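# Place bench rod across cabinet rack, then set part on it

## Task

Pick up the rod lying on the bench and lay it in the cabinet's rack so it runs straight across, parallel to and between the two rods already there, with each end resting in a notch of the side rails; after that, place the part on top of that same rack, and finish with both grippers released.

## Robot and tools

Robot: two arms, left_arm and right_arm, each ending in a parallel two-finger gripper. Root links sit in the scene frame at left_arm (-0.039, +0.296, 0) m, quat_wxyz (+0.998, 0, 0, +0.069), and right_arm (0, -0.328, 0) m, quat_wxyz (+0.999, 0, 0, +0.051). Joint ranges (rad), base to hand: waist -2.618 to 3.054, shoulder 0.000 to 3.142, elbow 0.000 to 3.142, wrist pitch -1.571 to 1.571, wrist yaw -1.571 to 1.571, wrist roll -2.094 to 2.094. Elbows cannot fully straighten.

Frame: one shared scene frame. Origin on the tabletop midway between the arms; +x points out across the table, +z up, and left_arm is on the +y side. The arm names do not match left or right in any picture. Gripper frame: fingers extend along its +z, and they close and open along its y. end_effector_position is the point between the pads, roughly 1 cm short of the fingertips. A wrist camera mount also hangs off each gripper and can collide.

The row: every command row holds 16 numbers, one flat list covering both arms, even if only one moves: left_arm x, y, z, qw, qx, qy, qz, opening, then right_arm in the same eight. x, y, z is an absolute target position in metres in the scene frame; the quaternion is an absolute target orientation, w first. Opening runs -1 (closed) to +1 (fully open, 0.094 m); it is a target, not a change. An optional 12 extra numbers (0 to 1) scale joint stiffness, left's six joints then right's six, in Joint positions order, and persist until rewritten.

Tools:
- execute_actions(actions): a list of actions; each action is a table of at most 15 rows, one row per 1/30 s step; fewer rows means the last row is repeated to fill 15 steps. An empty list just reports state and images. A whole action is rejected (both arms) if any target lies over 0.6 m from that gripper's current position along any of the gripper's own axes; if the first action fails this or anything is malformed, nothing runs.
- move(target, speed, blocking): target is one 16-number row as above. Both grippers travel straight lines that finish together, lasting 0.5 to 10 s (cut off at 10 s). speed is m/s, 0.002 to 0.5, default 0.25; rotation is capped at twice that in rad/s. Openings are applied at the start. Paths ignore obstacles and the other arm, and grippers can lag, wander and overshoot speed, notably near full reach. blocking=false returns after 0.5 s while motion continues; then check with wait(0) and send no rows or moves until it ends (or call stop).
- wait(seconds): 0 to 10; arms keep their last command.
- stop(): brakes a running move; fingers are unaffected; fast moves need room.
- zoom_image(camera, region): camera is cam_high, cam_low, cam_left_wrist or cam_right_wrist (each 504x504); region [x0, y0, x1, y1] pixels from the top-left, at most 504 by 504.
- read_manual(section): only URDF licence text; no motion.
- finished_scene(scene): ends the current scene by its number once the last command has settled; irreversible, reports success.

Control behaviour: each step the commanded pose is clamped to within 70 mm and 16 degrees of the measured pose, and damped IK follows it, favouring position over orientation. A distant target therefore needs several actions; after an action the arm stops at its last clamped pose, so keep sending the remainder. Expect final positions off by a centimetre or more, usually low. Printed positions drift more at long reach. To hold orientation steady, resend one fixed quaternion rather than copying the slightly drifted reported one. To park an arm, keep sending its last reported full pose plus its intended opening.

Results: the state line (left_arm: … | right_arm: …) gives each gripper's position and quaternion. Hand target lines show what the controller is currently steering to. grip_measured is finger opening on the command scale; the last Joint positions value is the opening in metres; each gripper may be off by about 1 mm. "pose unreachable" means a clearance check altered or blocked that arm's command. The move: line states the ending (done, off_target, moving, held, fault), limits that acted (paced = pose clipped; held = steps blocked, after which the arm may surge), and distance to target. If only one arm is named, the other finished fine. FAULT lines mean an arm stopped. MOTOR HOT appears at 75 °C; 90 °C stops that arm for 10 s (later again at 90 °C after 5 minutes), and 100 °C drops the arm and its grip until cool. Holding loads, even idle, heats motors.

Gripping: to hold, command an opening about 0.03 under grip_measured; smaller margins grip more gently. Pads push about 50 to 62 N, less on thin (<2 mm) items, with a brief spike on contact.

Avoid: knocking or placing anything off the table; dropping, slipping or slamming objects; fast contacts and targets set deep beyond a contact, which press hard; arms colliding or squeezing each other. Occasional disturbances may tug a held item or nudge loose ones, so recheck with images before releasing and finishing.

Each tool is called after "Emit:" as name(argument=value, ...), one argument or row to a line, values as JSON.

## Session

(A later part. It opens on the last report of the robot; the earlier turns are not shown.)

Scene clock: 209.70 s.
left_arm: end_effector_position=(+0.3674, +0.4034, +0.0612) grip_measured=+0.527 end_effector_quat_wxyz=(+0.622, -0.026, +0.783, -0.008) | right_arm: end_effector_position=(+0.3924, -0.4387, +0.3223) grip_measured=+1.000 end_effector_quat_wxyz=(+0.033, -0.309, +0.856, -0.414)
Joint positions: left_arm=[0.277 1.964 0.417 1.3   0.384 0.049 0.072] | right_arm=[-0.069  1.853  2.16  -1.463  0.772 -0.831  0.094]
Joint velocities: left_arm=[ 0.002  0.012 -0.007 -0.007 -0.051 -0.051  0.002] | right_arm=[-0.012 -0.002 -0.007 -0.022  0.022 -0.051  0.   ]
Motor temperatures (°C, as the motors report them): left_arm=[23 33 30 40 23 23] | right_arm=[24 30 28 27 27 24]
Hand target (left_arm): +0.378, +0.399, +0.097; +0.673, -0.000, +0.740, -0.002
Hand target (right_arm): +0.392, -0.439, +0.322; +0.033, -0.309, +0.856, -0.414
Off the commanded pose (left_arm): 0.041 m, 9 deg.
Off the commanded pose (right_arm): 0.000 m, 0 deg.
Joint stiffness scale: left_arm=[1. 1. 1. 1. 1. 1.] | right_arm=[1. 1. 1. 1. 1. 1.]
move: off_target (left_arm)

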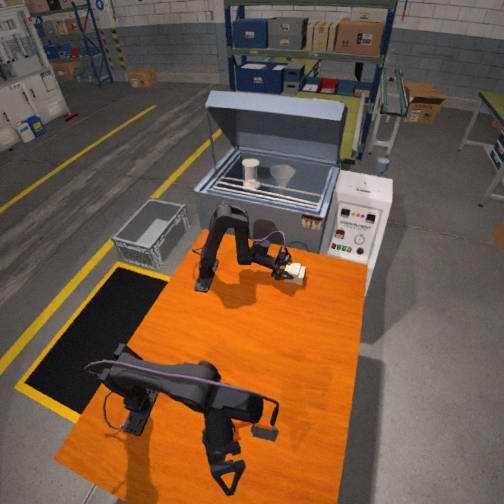

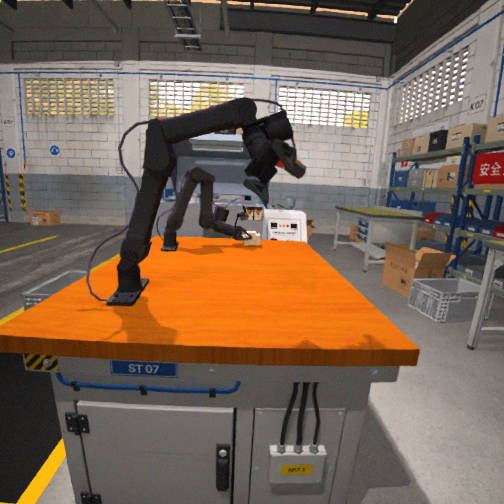

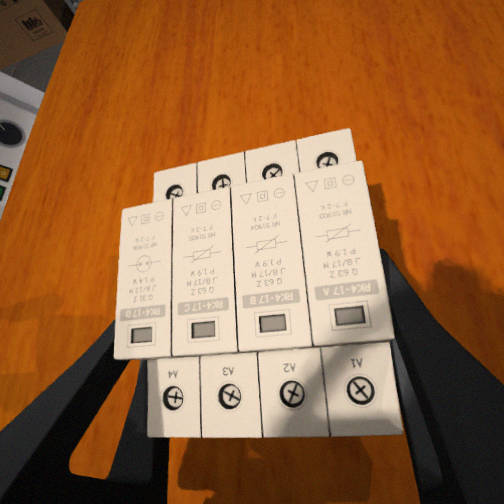

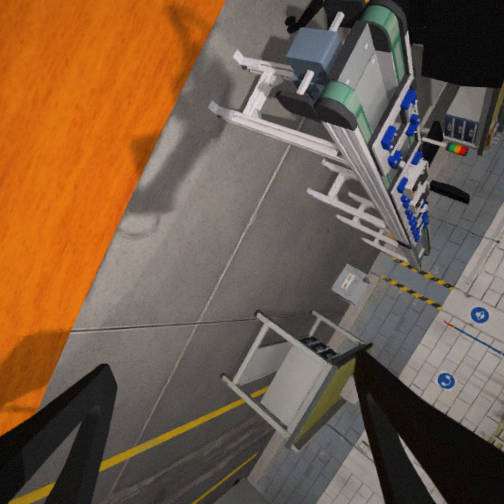

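Emit:
execute_actions(
  actions=[
    [[0.38,0.4,0.085,0.65,0,0.76,0,0.4,0.3924,-0.4387,0.3223,0.033,-0.309,0.856,-0.414,1]],
    [[0.378,0.4,0.07,0.62,0,0.785,0,0.4,0.3924,-0.4387,0.3223,0.033,-0.309,0.856,-0.414,1]],
    [[0.375,0.4,0.055,0.59,0,0.807,0,0.4,0.3924,-0.4387,0.3223,0.033,-0.309,0.856,-0.414,1]],
    [[0.375,0.4,0.055,0.59,0,0.807,0,1,0.3924,-0.4387,0.3223,0.033,-0.309,0.856,-0.414,1]],
  ],
)

Emit:
move(
  target=[0.25,0.5,0.31,0.1,0,0.93,0.34,1,0.3924,-0.4387,0.3223,0.033,-0.309,0.856,-0.414,1],
)

Emit:
move(
  target=[0.11,0.75,0.27,0.007,0.019,0.94,0.342,-0.5,0.3924,-0.4387,0.3223,0.033,-0.309,0.856,-0.414,1],
)

Emit:
move(
  target=[0.11,0.775,0.225,0.007,0.019,0.94,0.342,-0.5,0.3924,-0.4387,0.3223,0.033,-0.309,0.856,-0.414,1],
  speed=0.05,
)

Scene clock: 219.97 s.
left_arm: end_effector_position=(+0.3664, +0.3984, +0.0454) grip_measured=+1.000 end_effector_quat_wxyz=(+0.581, -0.004, +0.814, -0.004) | right_arm: end_effector_position=(+0.3924, -0.4387, +0.3223) grip_measured=+1.000 end_effector_quat_wxyz=(+0.033, -0.309, +0.856, -0.414)
Joint positions: left_arm=[0.267 1.922 0.44  1.123 0.384 0.128 0.094] | right_arm=[-0.069  1.853  2.16  -1.463  0.772 -0.831  0.094]
Joint velocities: left_arm=[ 0.002 -0.007 -0.012 -0.007 -0.022 -0.007  0.   ] | right_arm=[-0.027 -0.002 -0.012 -0.022 -0.037  0.037  0.   ]
Motor temperatures (°C, as the motors report them): left_arm=[23 33 29 41 23 23] | right_arm=[24 30 28 27 27 24]
Hand target (left_arm): +0.375, +0.400, +0.055; +0.590, -0.000, +0.807, -0.000
Hand target (right_arm): +0.392, -0.439, +0.322; +0.033, -0.309, +0.856, -0.414
Off the commanded pose (left_arm): 0.013 m, 1 deg.
Off the commanded pose (right_arm): 0.000 m, 0 deg.
Joint stiffness scale: left_arm=[1. 1. 1. 1. 1. 1.] | right_arm=[1. 1. 1. 1. 1. 1.]

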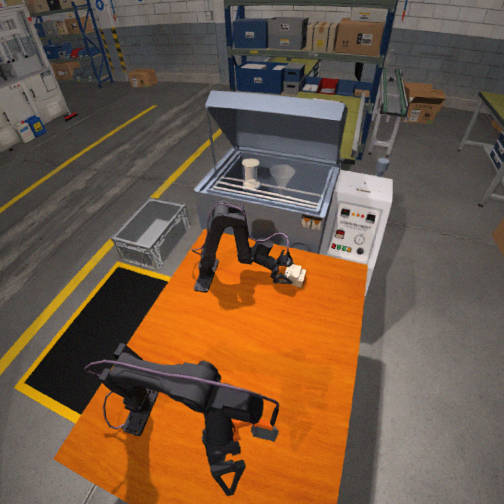

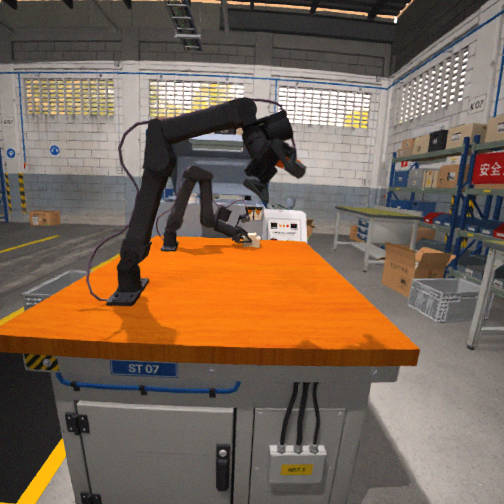

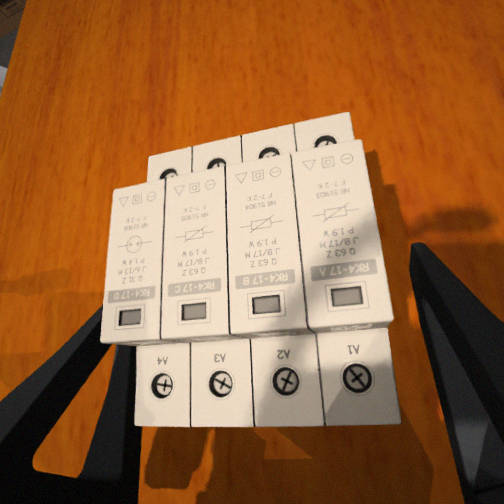

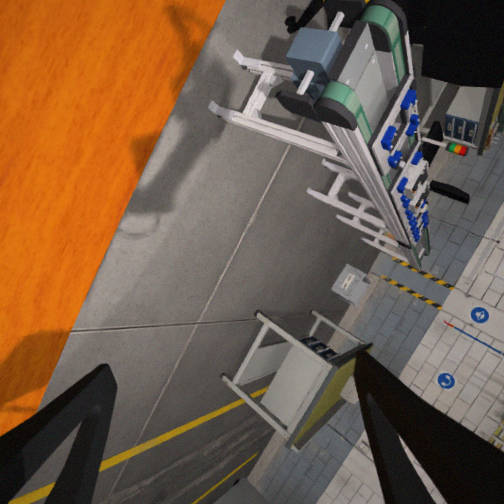

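Scene clock: 223.13 s.
left_arm: end_effector_position=(+0.2479, +0.5009, +0.3015) grip_measured=+1.000 end_effector_quat_wxyz=(+0.098, +0.001, +0.936, +0.338) | right_arm: end_effector_position=(+0.3924, -0.4387, +0.3223) grip_measured=+1.000 end_effector_quat_wxyz=(+0.033, -0.309, +0.856, -0.414)
Joint positions: left_arm=[ 0.206  1.55   1.786 -1.333 -0.562  0.485  0.094] | right_arm=[-0.069  1.853  2.16  -1.463  0.772 -0.831  0.094]
Joint velocities: left_arm=[-0.007  0.002  0.002 -0.037 -0.007 -0.11   0.   ] | right_arm=[-0.012 -0.007 -0.002 -0.037  0.051 -0.125  0.   ]
Motor temperatures (°C, as the motors report them): left_arm=[23 32 30 40 23 23] | right_arm=[24 30 28 27 27 24]
Hand target (left_arm): +0.250, +0.500, +0.309; +0.103, -0.003, +0.933, +0.344
Hand target (right_arm): +0.392, -0.439, +0.322; +0.033, -0.309, +0.856, -0.414
Off the commanded pose (left_arm): 0.009 m, 1 deg.
Off the commanded pose (right_arm): 0.000 m, 0 deg.
Joint stiffness scale: left_arm=[1. 1. 1. 1. 1. 1.] | right_arm=[1. 1. 1. 1. 1. 1.]
move: done

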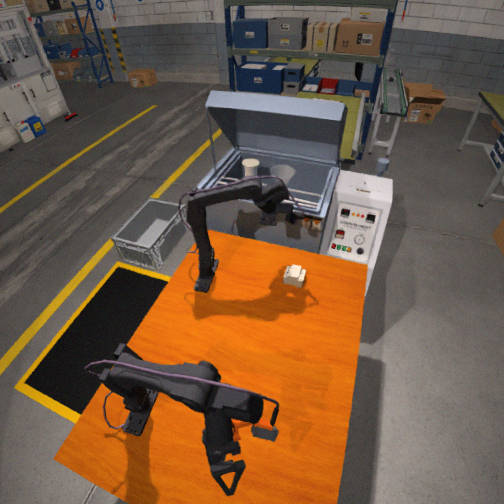

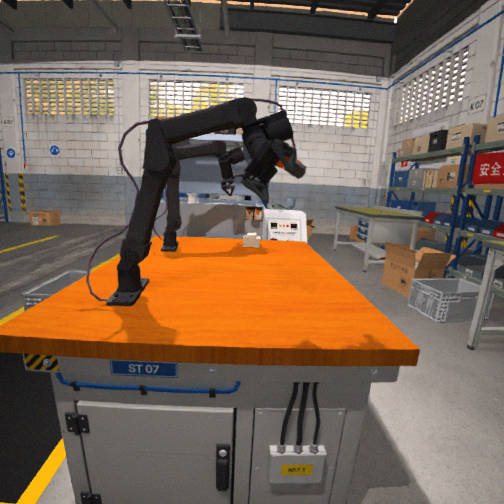

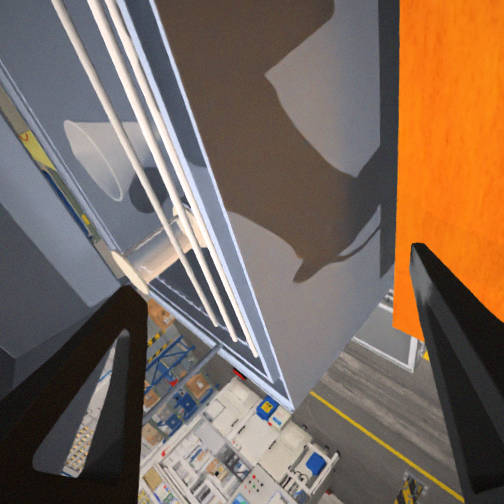

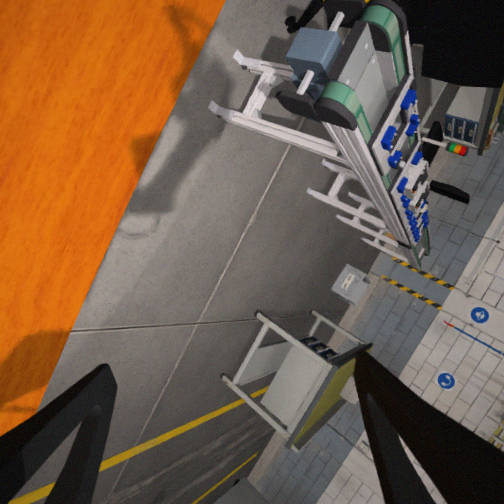

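Scene clock: 224.90 s.
left_arm: end_effector_position=(+0.1048, +0.7501, +0.2626) grip_measured=-0.498 end_effector_quat_wxyz=(-0.008, +0.018, +0.940, +0.341) | right_arm: end_effector_position=(+0.3924, -0.4387, +0.3223) grip_measured=+1.000 end_effector_quat_wxyz=(+0.033, -0.309, +0.856, -0.414)
Joint positions: left_arm=[ 1.028  1.831  1.919 -1.004 -0.258  1.292  0.024] | right_arm=[-0.069  1.853  2.16  -1.463  0.772 -0.831  0.094]
Joint velocities: left_arm=[-0.002  0.002 -0.017  0.081  0.051  0.037 -0.001] | right_arm=[-0.002  0.002  0.007 -0.022  0.007 -0.007  0.   ]
Motor temperatures (°C, as the motors report them): left_arm=[23 32 30 40 23 23] | right_arm=[24 30 28 27 27 24]
Hand target (left_arm): +0.109, +0.753, +0.271; +0.002, +0.021, +0.937, +0.349
Hand target (right_arm): +0.392, -0.439, +0.322; +0.033, -0.309, +0.856, -0.414
Off the commanded pose (left_arm): 0.009 m, 2 deg.
Off the commanded pose (right_arm): 0.000 m, 0 deg.
Joint stiffness scale: left_arm=[1. 1. 1. 1. 1. 1.] | right_arm=[1. 1. 1. 1. 1. 1.]
move: done

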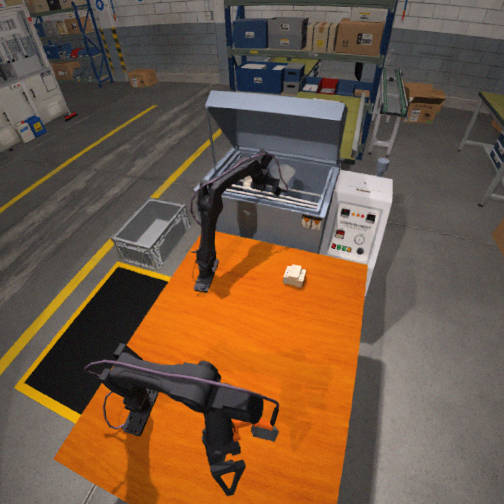

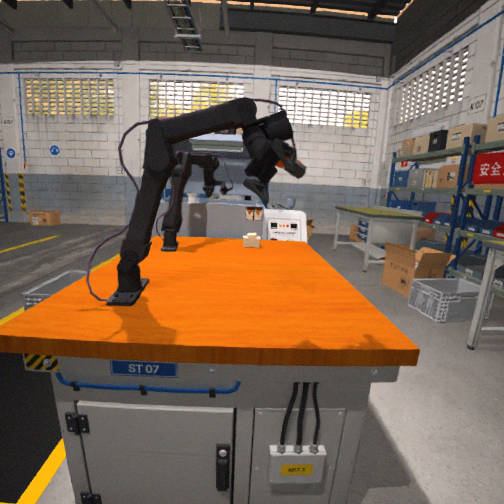

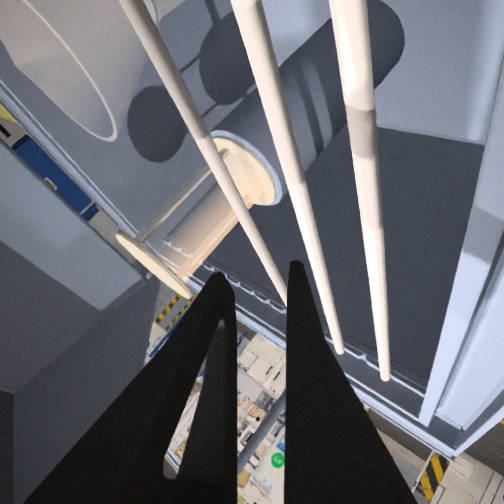

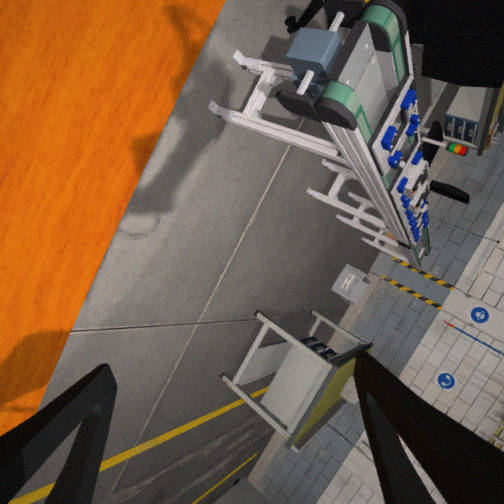

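Scene clock: 226.23 s.
left_arm: end_effector_position=(+0.1120, +0.7736, +0.2327) grip_measured=-0.498 end_effector_quat_wxyz=(+0.004, +0.019, +0.937, +0.348) | right_arm: end_effector_position=(+0.3924, -0.4387, +0.3223) grip_measured=+1.000 end_effector_quat_wxyz=(+0.033, -0.309, +0.856, -0.414)
Joint positions: left_arm=[ 1.043  1.877  1.846 -0.861 -0.231  1.304  0.024] | right_arm=[-0.069  1.853  2.16  -1.463  0.772 -0.831  0.094]
Joint velocities: left_arm=[-0.002 -0.012 -0.012  0.007 -0.007 -0.051 -0.001] | right_arm=[-0.022 -0.002 -0.012  0.022  0.037 -0.037  0.   ]
Motor temperatures (°C, as the motors report them): left_arm=[23 32 30 39 23 23] | right_arm=[24 30 28 27 27 24]
Hand target (left_arm): +0.110, +0.775, +0.225; +0.007, +0.019, +0.940, +0.341
Hand target (right_arm): +0.392, -0.439, +0.322; +0.033, -0.309, +0.856, -0.414
Off the commanded pose (left_arm): 0.008 m, 1 deg.
Off the commanded pose (right_arm): 0.000 m, 0 deg.
Joint stiffness scale: left_arm=[1. 1. 1. 1. 1. 1.] | right_arm=[1. 1. 1. 1. 1. 1.]
move: done

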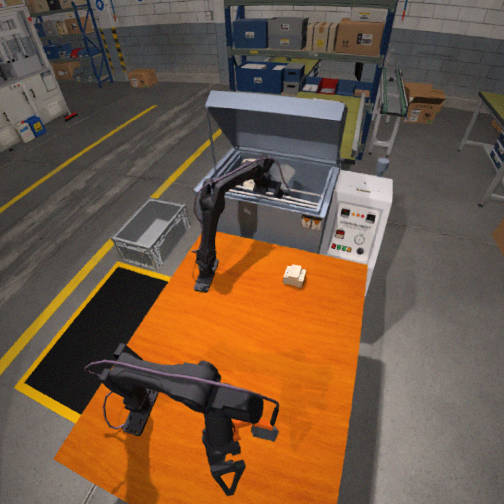

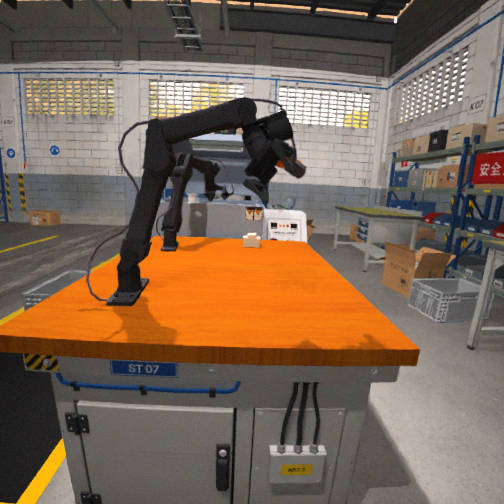

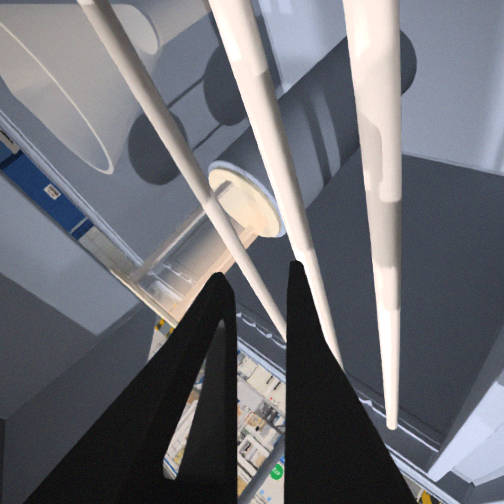

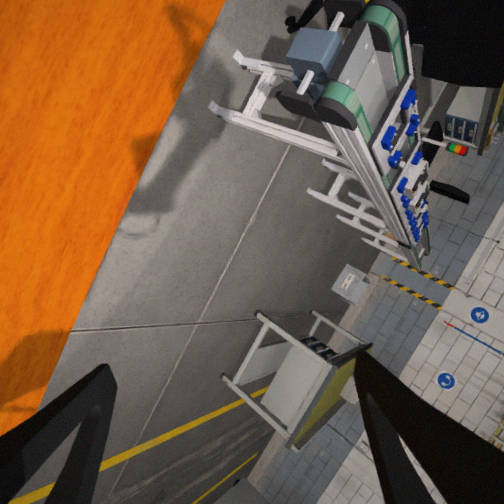

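Emit:
move(
  target=[0.11,0.777,0.208,0.007,0.019,0.94,0.342,-0.5,0.3924,-0.4387,0.3223,0.033,-0.309,0.856,-0.414,1],
  speed=0.03,
)

Scene clock: 228.63 s.
left_arm: end_effector_position=(+0.1131, +0.7756, +0.2140) grip_measured=-0.498 end_effector_quat_wxyz=(+0.003, +0.020, +0.938, +0.346) | right_arm: end_effector_position=(+0.3924, -0.4387, +0.3223) grip_measured=+1.000 end_effector_quat_wxyz=(+0.033, -0.309, +0.856, -0.414)
Joint positions: left_arm=[ 1.043  1.877  1.774 -0.794 -0.23   1.305  0.024] | right_arm=[-0.069  1.853  2.16  -1.463  0.772 -0.831  0.094]
Joint velocities: left_arm=[-0.012  0.002 -0.027  0.051 -0.022  0.051 -0.001] | right_arm=[-0.002 -0.007 -0.017 -0.022  0.022 -0.037  0.   ]
Motor temperatures (°C, as the motors report them): left_arm=[23 32 30 39 23 23] | right_arm=[24 30 28 27 27 24]
Hand target (left_arm): +0.110, +0.777, +0.208; +0.007, +0.019, +0.940, +0.342
Hand target (right_arm): +0.392, -0.439, +0.322; +0.033, -0.309, +0.856, -0.414
Off the commanded pose (left_arm): 0.007 m, 1 deg.
Off the commanded pose (right_arm): 0.000 m, 0 deg.
Joint stiffness scale: left_arm=[1. 1. 1. 1. 1. 1.] | right_arm=[1. 1. 1. 1. 1. 1.]
move: done

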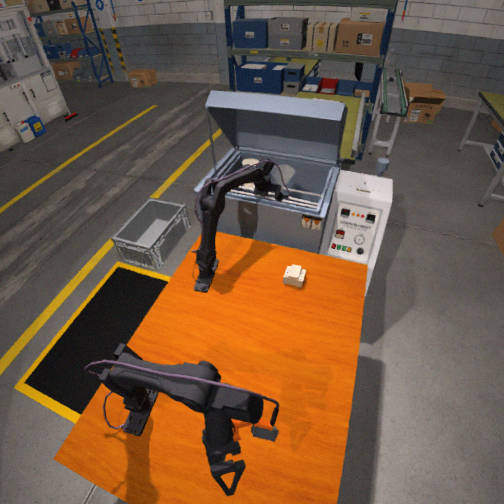

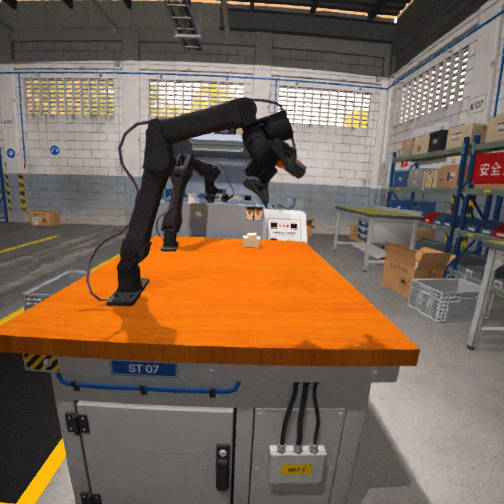

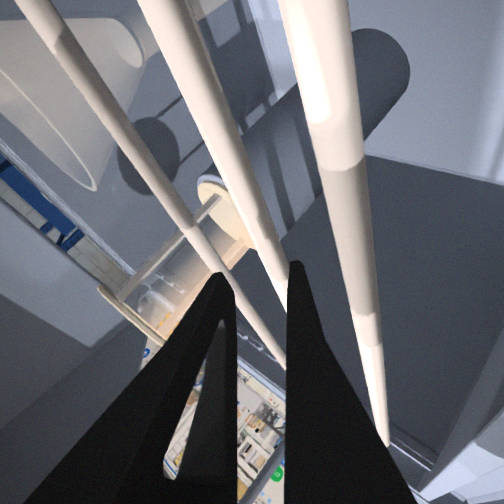

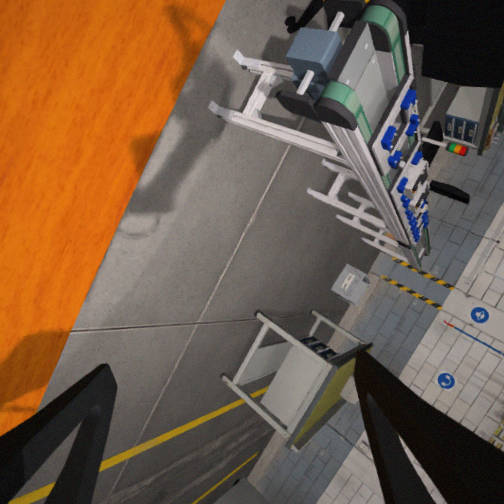

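Emit:
move(
  target=[0.11,0.79,0.19,0.007,0.019,0.94,0.342,-0.5,0.3924,-0.4387,0.3223,0.033,-0.309,0.856,-0.414,1],
  speed=0.03,
)

Emit:
move(
  target=[0.11,0.79,0.19,0.007,0.019,0.94,0.342,-0.9,0.3924,-0.4387,0.3223,0.033,-0.309,0.856,-0.414,1],
)

Emit:
zoom_image(
  camera="cam_high",
  region=[270,170,340,220],
)

Scene clock: 232.90 s.
left_arm: end_effector_position=(+0.1125, +0.7900, +0.2011) grip_measured=-0.498 end_effector_quat_wxyz=(+0.006, +0.017, +0.936, +0.352) | right_arm: end_effector_position=(+0.3924, -0.4387, +0.3223) grip_measured=+1.000 end_effector_quat_wxyz=(+0.033, -0.309, +0.856, -0.414)
Joint positions: left_arm=[ 1.057  1.913  1.76  -0.726 -0.222  1.313  0.024] | right_arm=[-0.069  1.853  2.16  -1.463  0.772 -0.831  0.094]
Joint velocities: left_arm=[-0.007 -0.012 -0.022 -0.007 -0.007 -0.022 -0.   ] | right_arm=[ 0.007 -0.012  0.012 -0.051  0.022  0.007  0.   ]
Motor temperatures (°C, as the motors report them): left_arm=[24 33 29 38 23 23] | right_arm=[24 30 28 27 27 24]
Hand target (left_arm): +0.110, +0.790, +0.190; +0.007, +0.019, +0.940, +0.342
Hand target (right_arm): +0.392, -0.439, +0.322; +0.033, -0.309, +0.856, -0.414
Off the commanded pose (left_arm): 0.011 m, 1 deg.
Off the commanded pose (right_arm): 0.000 m, 0 deg.
Joint stiffness scale: left_arm=[1. 1. 1. 1. 1. 1.] | right_arm=[1. 1. 1. 1. 1. 1.]
move: off_target (left_arm)

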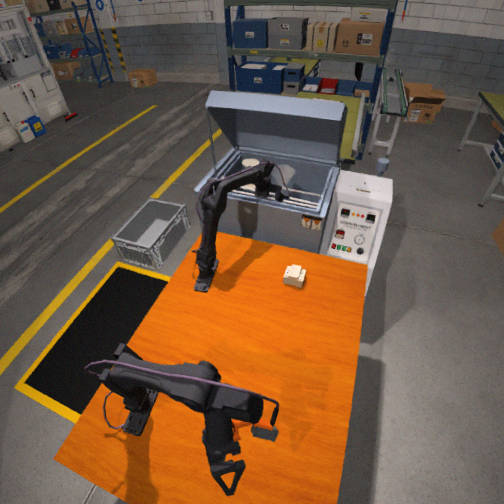

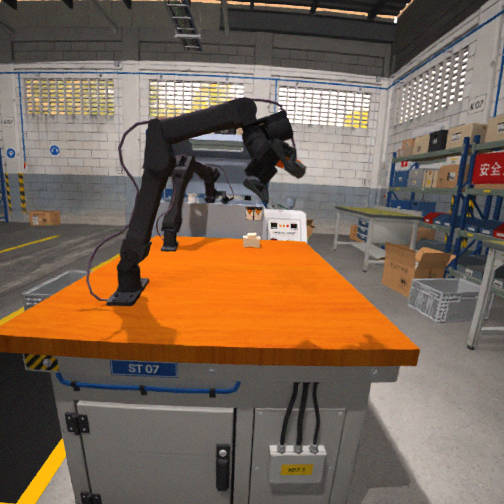

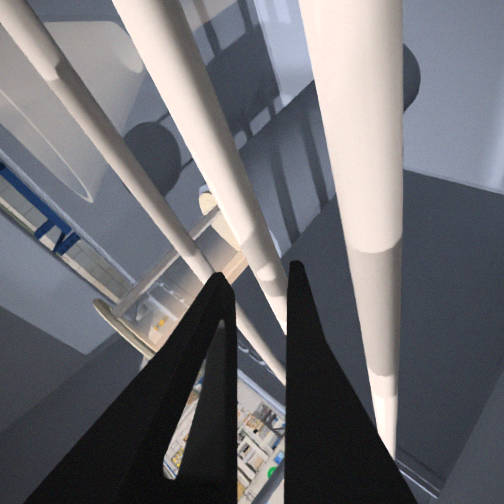

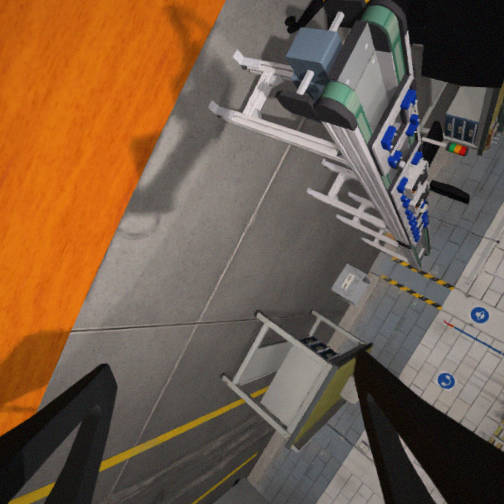

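Scene clock: 233.60 s.
left_arm: end_effector_position=(+0.1123, +0.7902, +0.2025) grip_measured=-0.898 end_effector_quat_wxyz=(+0.005, +0.018, +0.935, +0.354) | right_arm: end_effector_position=(+0.3924, -0.4387, +0.3223) grip_measured=+1.000 end_effector_quat_wxyz=(+0.033, -0.309, +0.856, -0.414)
Joint positions: left_arm=[ 1.057  1.911  1.76  -0.725 -0.224  1.314  0.005] | right_arm=[-0.069  1.853  2.16  -1.463  0.772 -0.831  0.094]
Joint velocities: left_arm=[-0.007  0.012 -0.002 -0.051 -0.037 -0.022  0.001] | right_arm=[-0.012  0.012  0.007 -0.051 -0.037 -0.022  0.   ]
Motor temperatures (°C, as the motors report them): left_arm=[23 33 29 38 23 23] | right_arm=[24 30 28 27 27 24]
Hand target (left_arm): +0.110, +0.790, +0.190; +0.007, +0.019, +0.940, +0.342
Hand target (right_arm): +0.392, -0.439, +0.322; +0.033, -0.309, +0.856, -0.414
Off the commanded pose (left_arm): 0.013 m, 2 deg.
Off the commanded pose (right_arm): 0.000 m, 0 deg.
Joint stiffness scale: left_arm=[1. 1. 1. 1. 1. 1.] | right_arm=[1. 1. 1. 1. 1. 1.]
move: off_target (left_arm)

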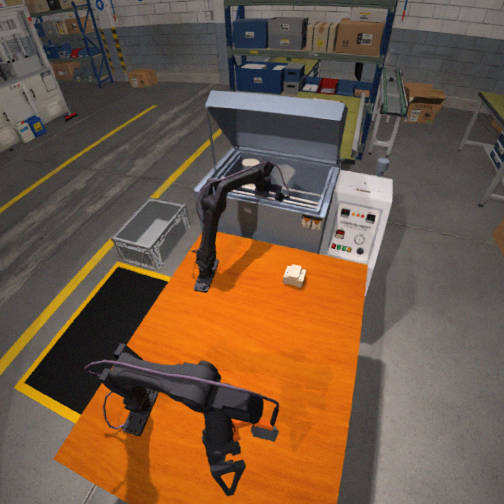

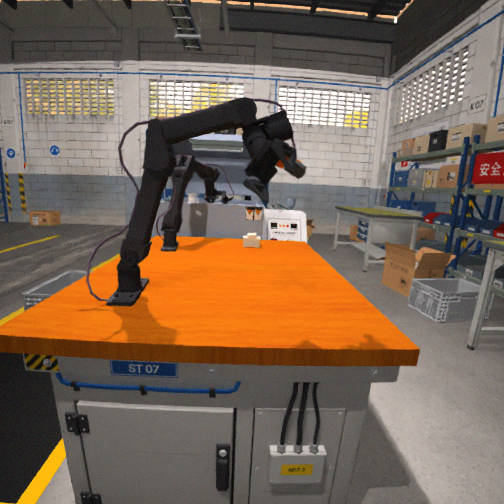

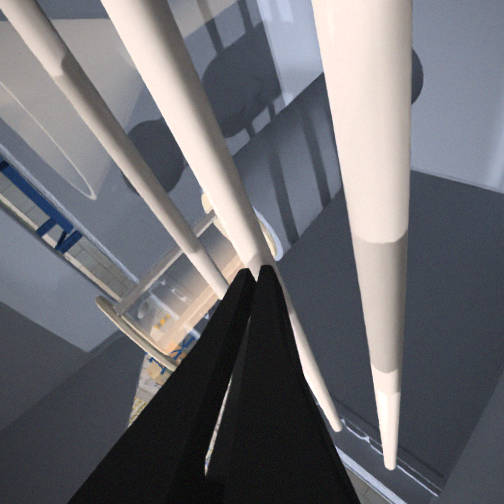

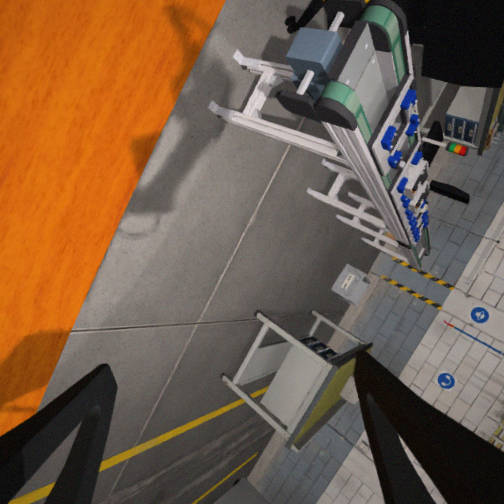

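Region (270, 170, 340, 220) of cam_high's 504x504 image, scaled by 7.200, with more detail than that image has; it fills the top 360 rows of this view, and the rest is white.

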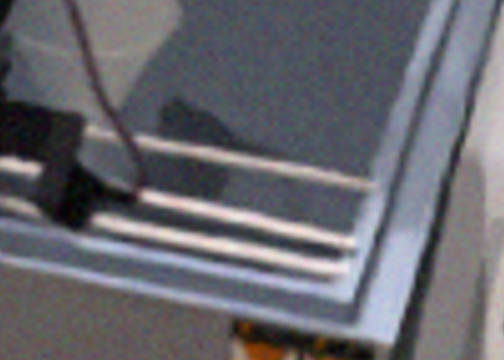

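Missed; go deeper.

Emit:
move(
  target=[0.11,0.79,0.19,0.007,0.019,0.94,0.342,-0.5,0.3924,-0.4387,0.3223,0.033,-0.309,0.856,-0.414,1],
)

Emit:
move(
  target=[0.11,0.794,0.178,0.007,0.019,0.94,0.342,-0.5,0.3924,-0.4387,0.3223,0.033,-0.309,0.856,-0.414,1],
  speed=0.02,
)

Emit:
move(
  target=[0.11,0.794,0.178,0.007,0.019,0.94,0.342,-0.9,0.3924,-0.4387,0.3223,0.033,-0.309,0.856,-0.414,1],
)

Emit:
zoom_image(
  camera="cam_high",
  region=[270,170,340,220],
)

Scene clock: 241.27 s.
left_arm: end_effector_position=(+0.1125, +0.7901, +0.2025) grip_measured=-0.502 end_effector_quat_wxyz=(+0.006, +0.018, +0.935, +0.354) | right_arm: end_effector_position=(+0.3924, -0.4387, +0.3223) grip_measured=+1.000 end_effector_quat_wxyz=(+0.033, -0.309, +0.856, -0.414)
Joint positions: left_arm=[ 1.057  1.911  1.76  -0.725 -0.222  1.314  0.023] | right_arm=[-0.069  1.853  2.16  -1.463  0.772 -0.831  0.094]
Joint velocities: left_arm=[ 0.022 -0.007 -0.002 -0.022 -0.007 -0.007  0.001] | right_arm=[ 0.007 -0.002 -0.002  0.007  0.022 -0.022  0.   ]
Motor temperatures (°C, as the motors report them): left_arm=[23 33 29 37 23 23] | right_arm=[24 30 28 27 27 24]
Hand target (left_arm): +0.110, +0.790, +0.190; +0.007, +0.019, +0.940, +0.342
Hand target (right_arm): +0.392, -0.439, +0.322; +0.033, -0.309, +0.856, -0.414
Off the commanded pose (left_arm): 0.013 m, 2 deg.
Off the commanded pose (right_arm): 0.000 m, 0 deg.
Joint stiffness scale: left_arm=[1. 1. 1. 1. 1. 1.] | right_arm=[1. 1. 1. 1. 1. 1.]
move: off_target (left_arm)

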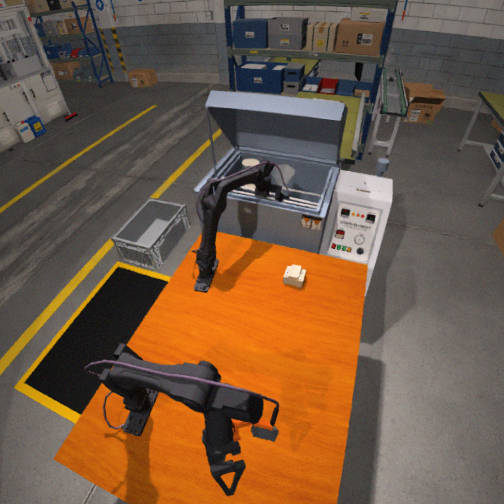

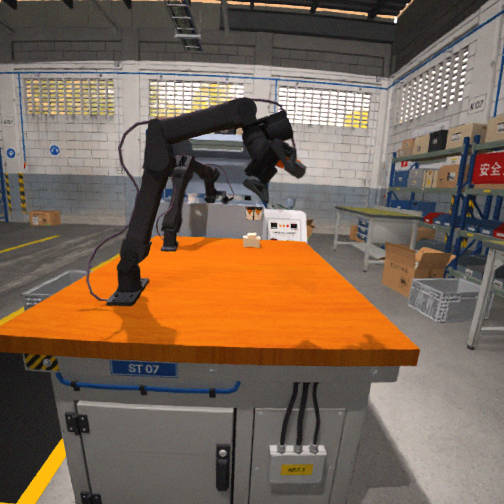

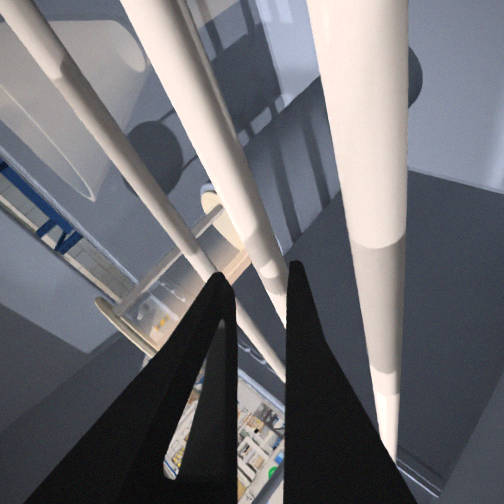

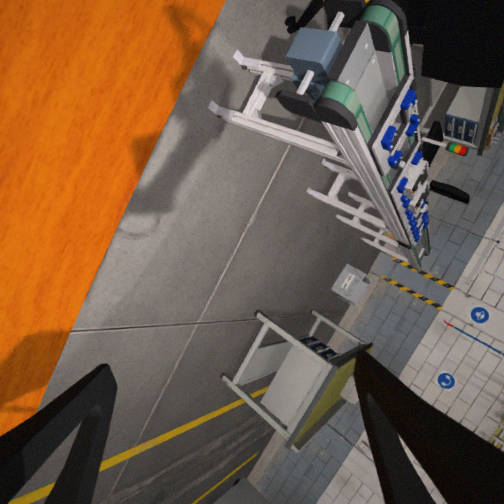

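Scene clock: 242.73 s.
left_arm: end_effector_position=(+0.1142, +0.7954, +0.1925) grip_measured=-0.502 end_effector_quat_wxyz=(+0.009, +0.018, +0.934, +0.357) | right_arm: end_effector_position=(+0.3924, -0.4387, +0.3223) grip_measured=+1.000 end_effector_quat_wxyz=(+0.033, -0.309, +0.856, -0.414)
Joint positions: left_arm=[ 1.059  1.923  1.733 -0.677 -0.217  1.315  0.023] | right_arm=[-0.069  1.853  2.16  -1.463  0.772 -0.831  0.094]
Joint velocities: left_arm=[-0.007 -0.032  0.002 -0.007  0.066  0.007  0.   ] | right_arm=[ 0.002 -0.022  0.012 -0.007  0.051  0.022  0.   ]
Motor temperatures (°C, as the motors report them): left_arm=[23 33 29 37 23 23] | right_arm=[24 30 28 27 27 24]
Hand target (left_arm): +0.110, +0.794, +0.178; +0.007, +0.019, +0.940, +0.342
Hand target (right_arm): +0.392, -0.439, +0.322; +0.033, -0.309, +0.856, -0.414
Off the commanded pose (left_arm): 0.015 m, 2 deg.
Off the commanded pose (right_arm): 0.000 m, 0 deg.
Joint stiffness scale: left_arm=[1. 1. 1. 1. 1. 1.] | right_arm=[1. 1. 1. 1. 1. 1.]
move: off_target (left_arm)

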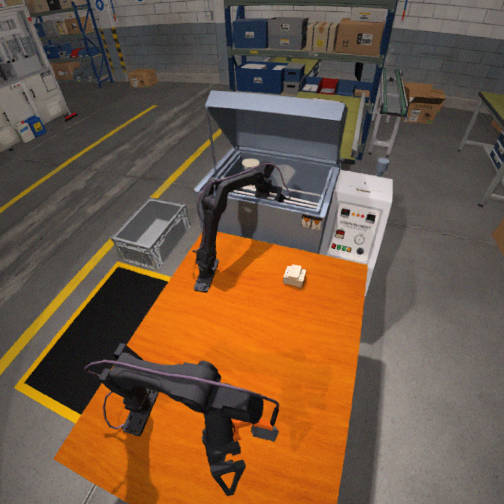

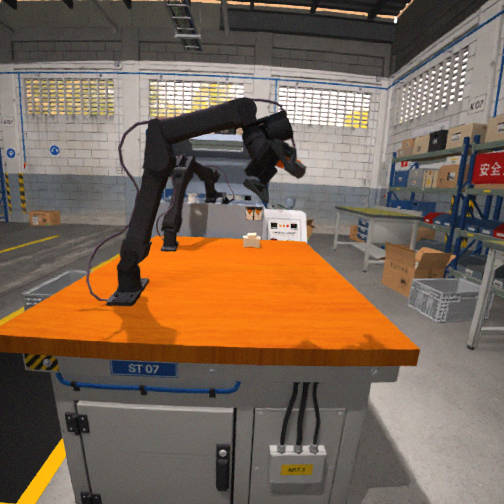

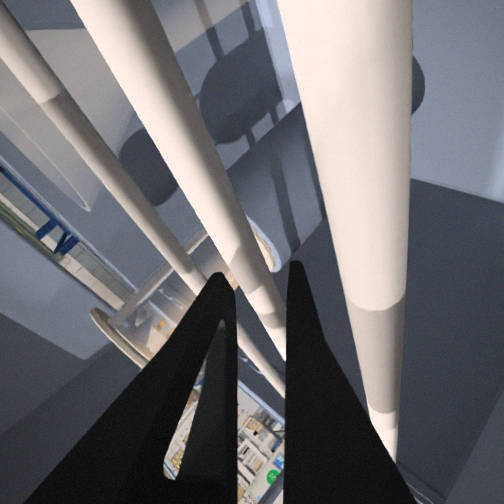

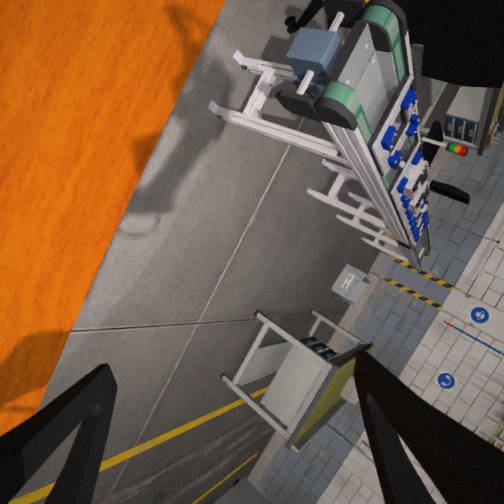

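Scene clock: 243.43 s.
left_arm: end_effector_position=(+0.1143, +0.7954, +0.1924) grip_measured=-0.809 end_effector_quat_wxyz=(+0.010, +0.018, +0.934, +0.357) | right_arm: end_effector_position=(+0.3924, -0.4387, +0.3223) grip_measured=+1.000 end_effector_quat_wxyz=(+0.033, -0.309, +0.856, -0.414)
Joint positions: left_arm=[ 1.059  1.923  1.733 -0.677 -0.216  1.315  0.009] | right_arm=[-0.069  1.853  2.16  -1.463  0.772 -0.831  0.094]
Joint velocities: left_arm=[ 0.007  0.002  0.002 -0.007  0.007  0.007 -0.001] | right_arm=[-0.002  0.007 -0.012 -0.037  0.037 -0.037  0.   ]
Motor temperatures (°C, as the motors report them): left_arm=[23 33 29 37 23 23] | right_arm=[24 30 28 27 27 24]
Hand target (left_arm): +0.110, +0.794, +0.178; +0.007, +0.019, +0.940, +0.342
Hand target (right_arm): +0.392, -0.439, +0.322; +0.033, -0.309, +0.856, -0.414
Off the commanded pose (left_arm): 0.015 m, 2 deg.
Off the commanded pose (right_arm): 0.000 m, 0 deg.
Joint stiffness scale: left_arm=[1. 1. 1. 1. 1. 1.] | right_arm=[1. 1. 1. 1. 1. 1.]
move: off_target (left_arm)

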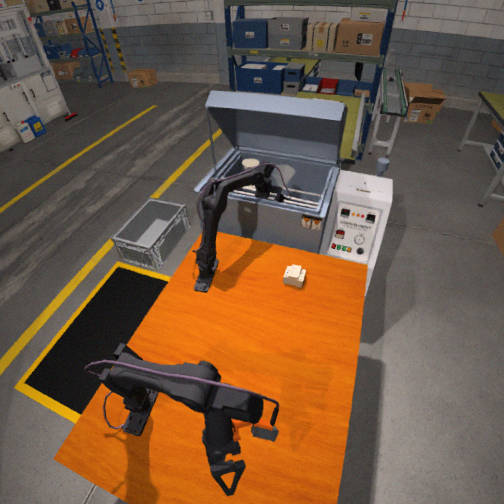

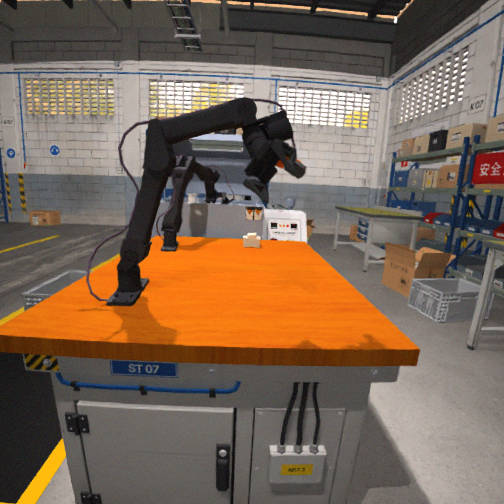

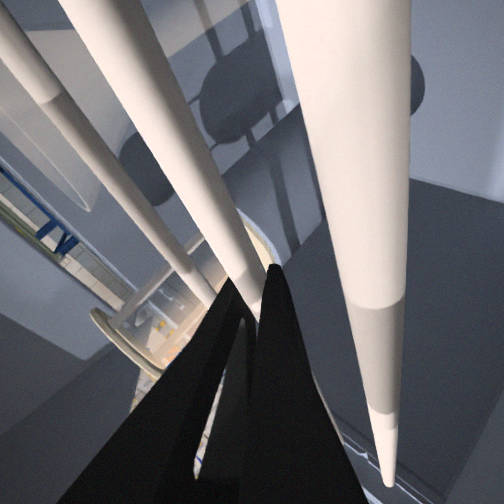

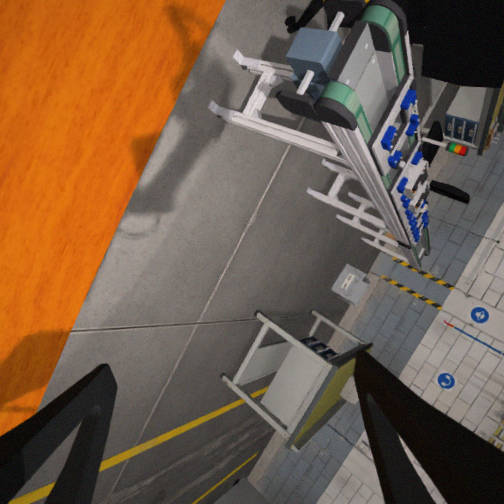

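Region (270, 170, 340, 220) of cam_high's 504x504 image, scaled by 7.200, with more detail than that image has; it fills the top 360 rows of this view, and the rest is white.

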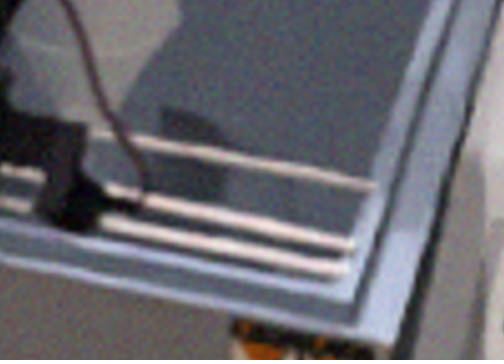

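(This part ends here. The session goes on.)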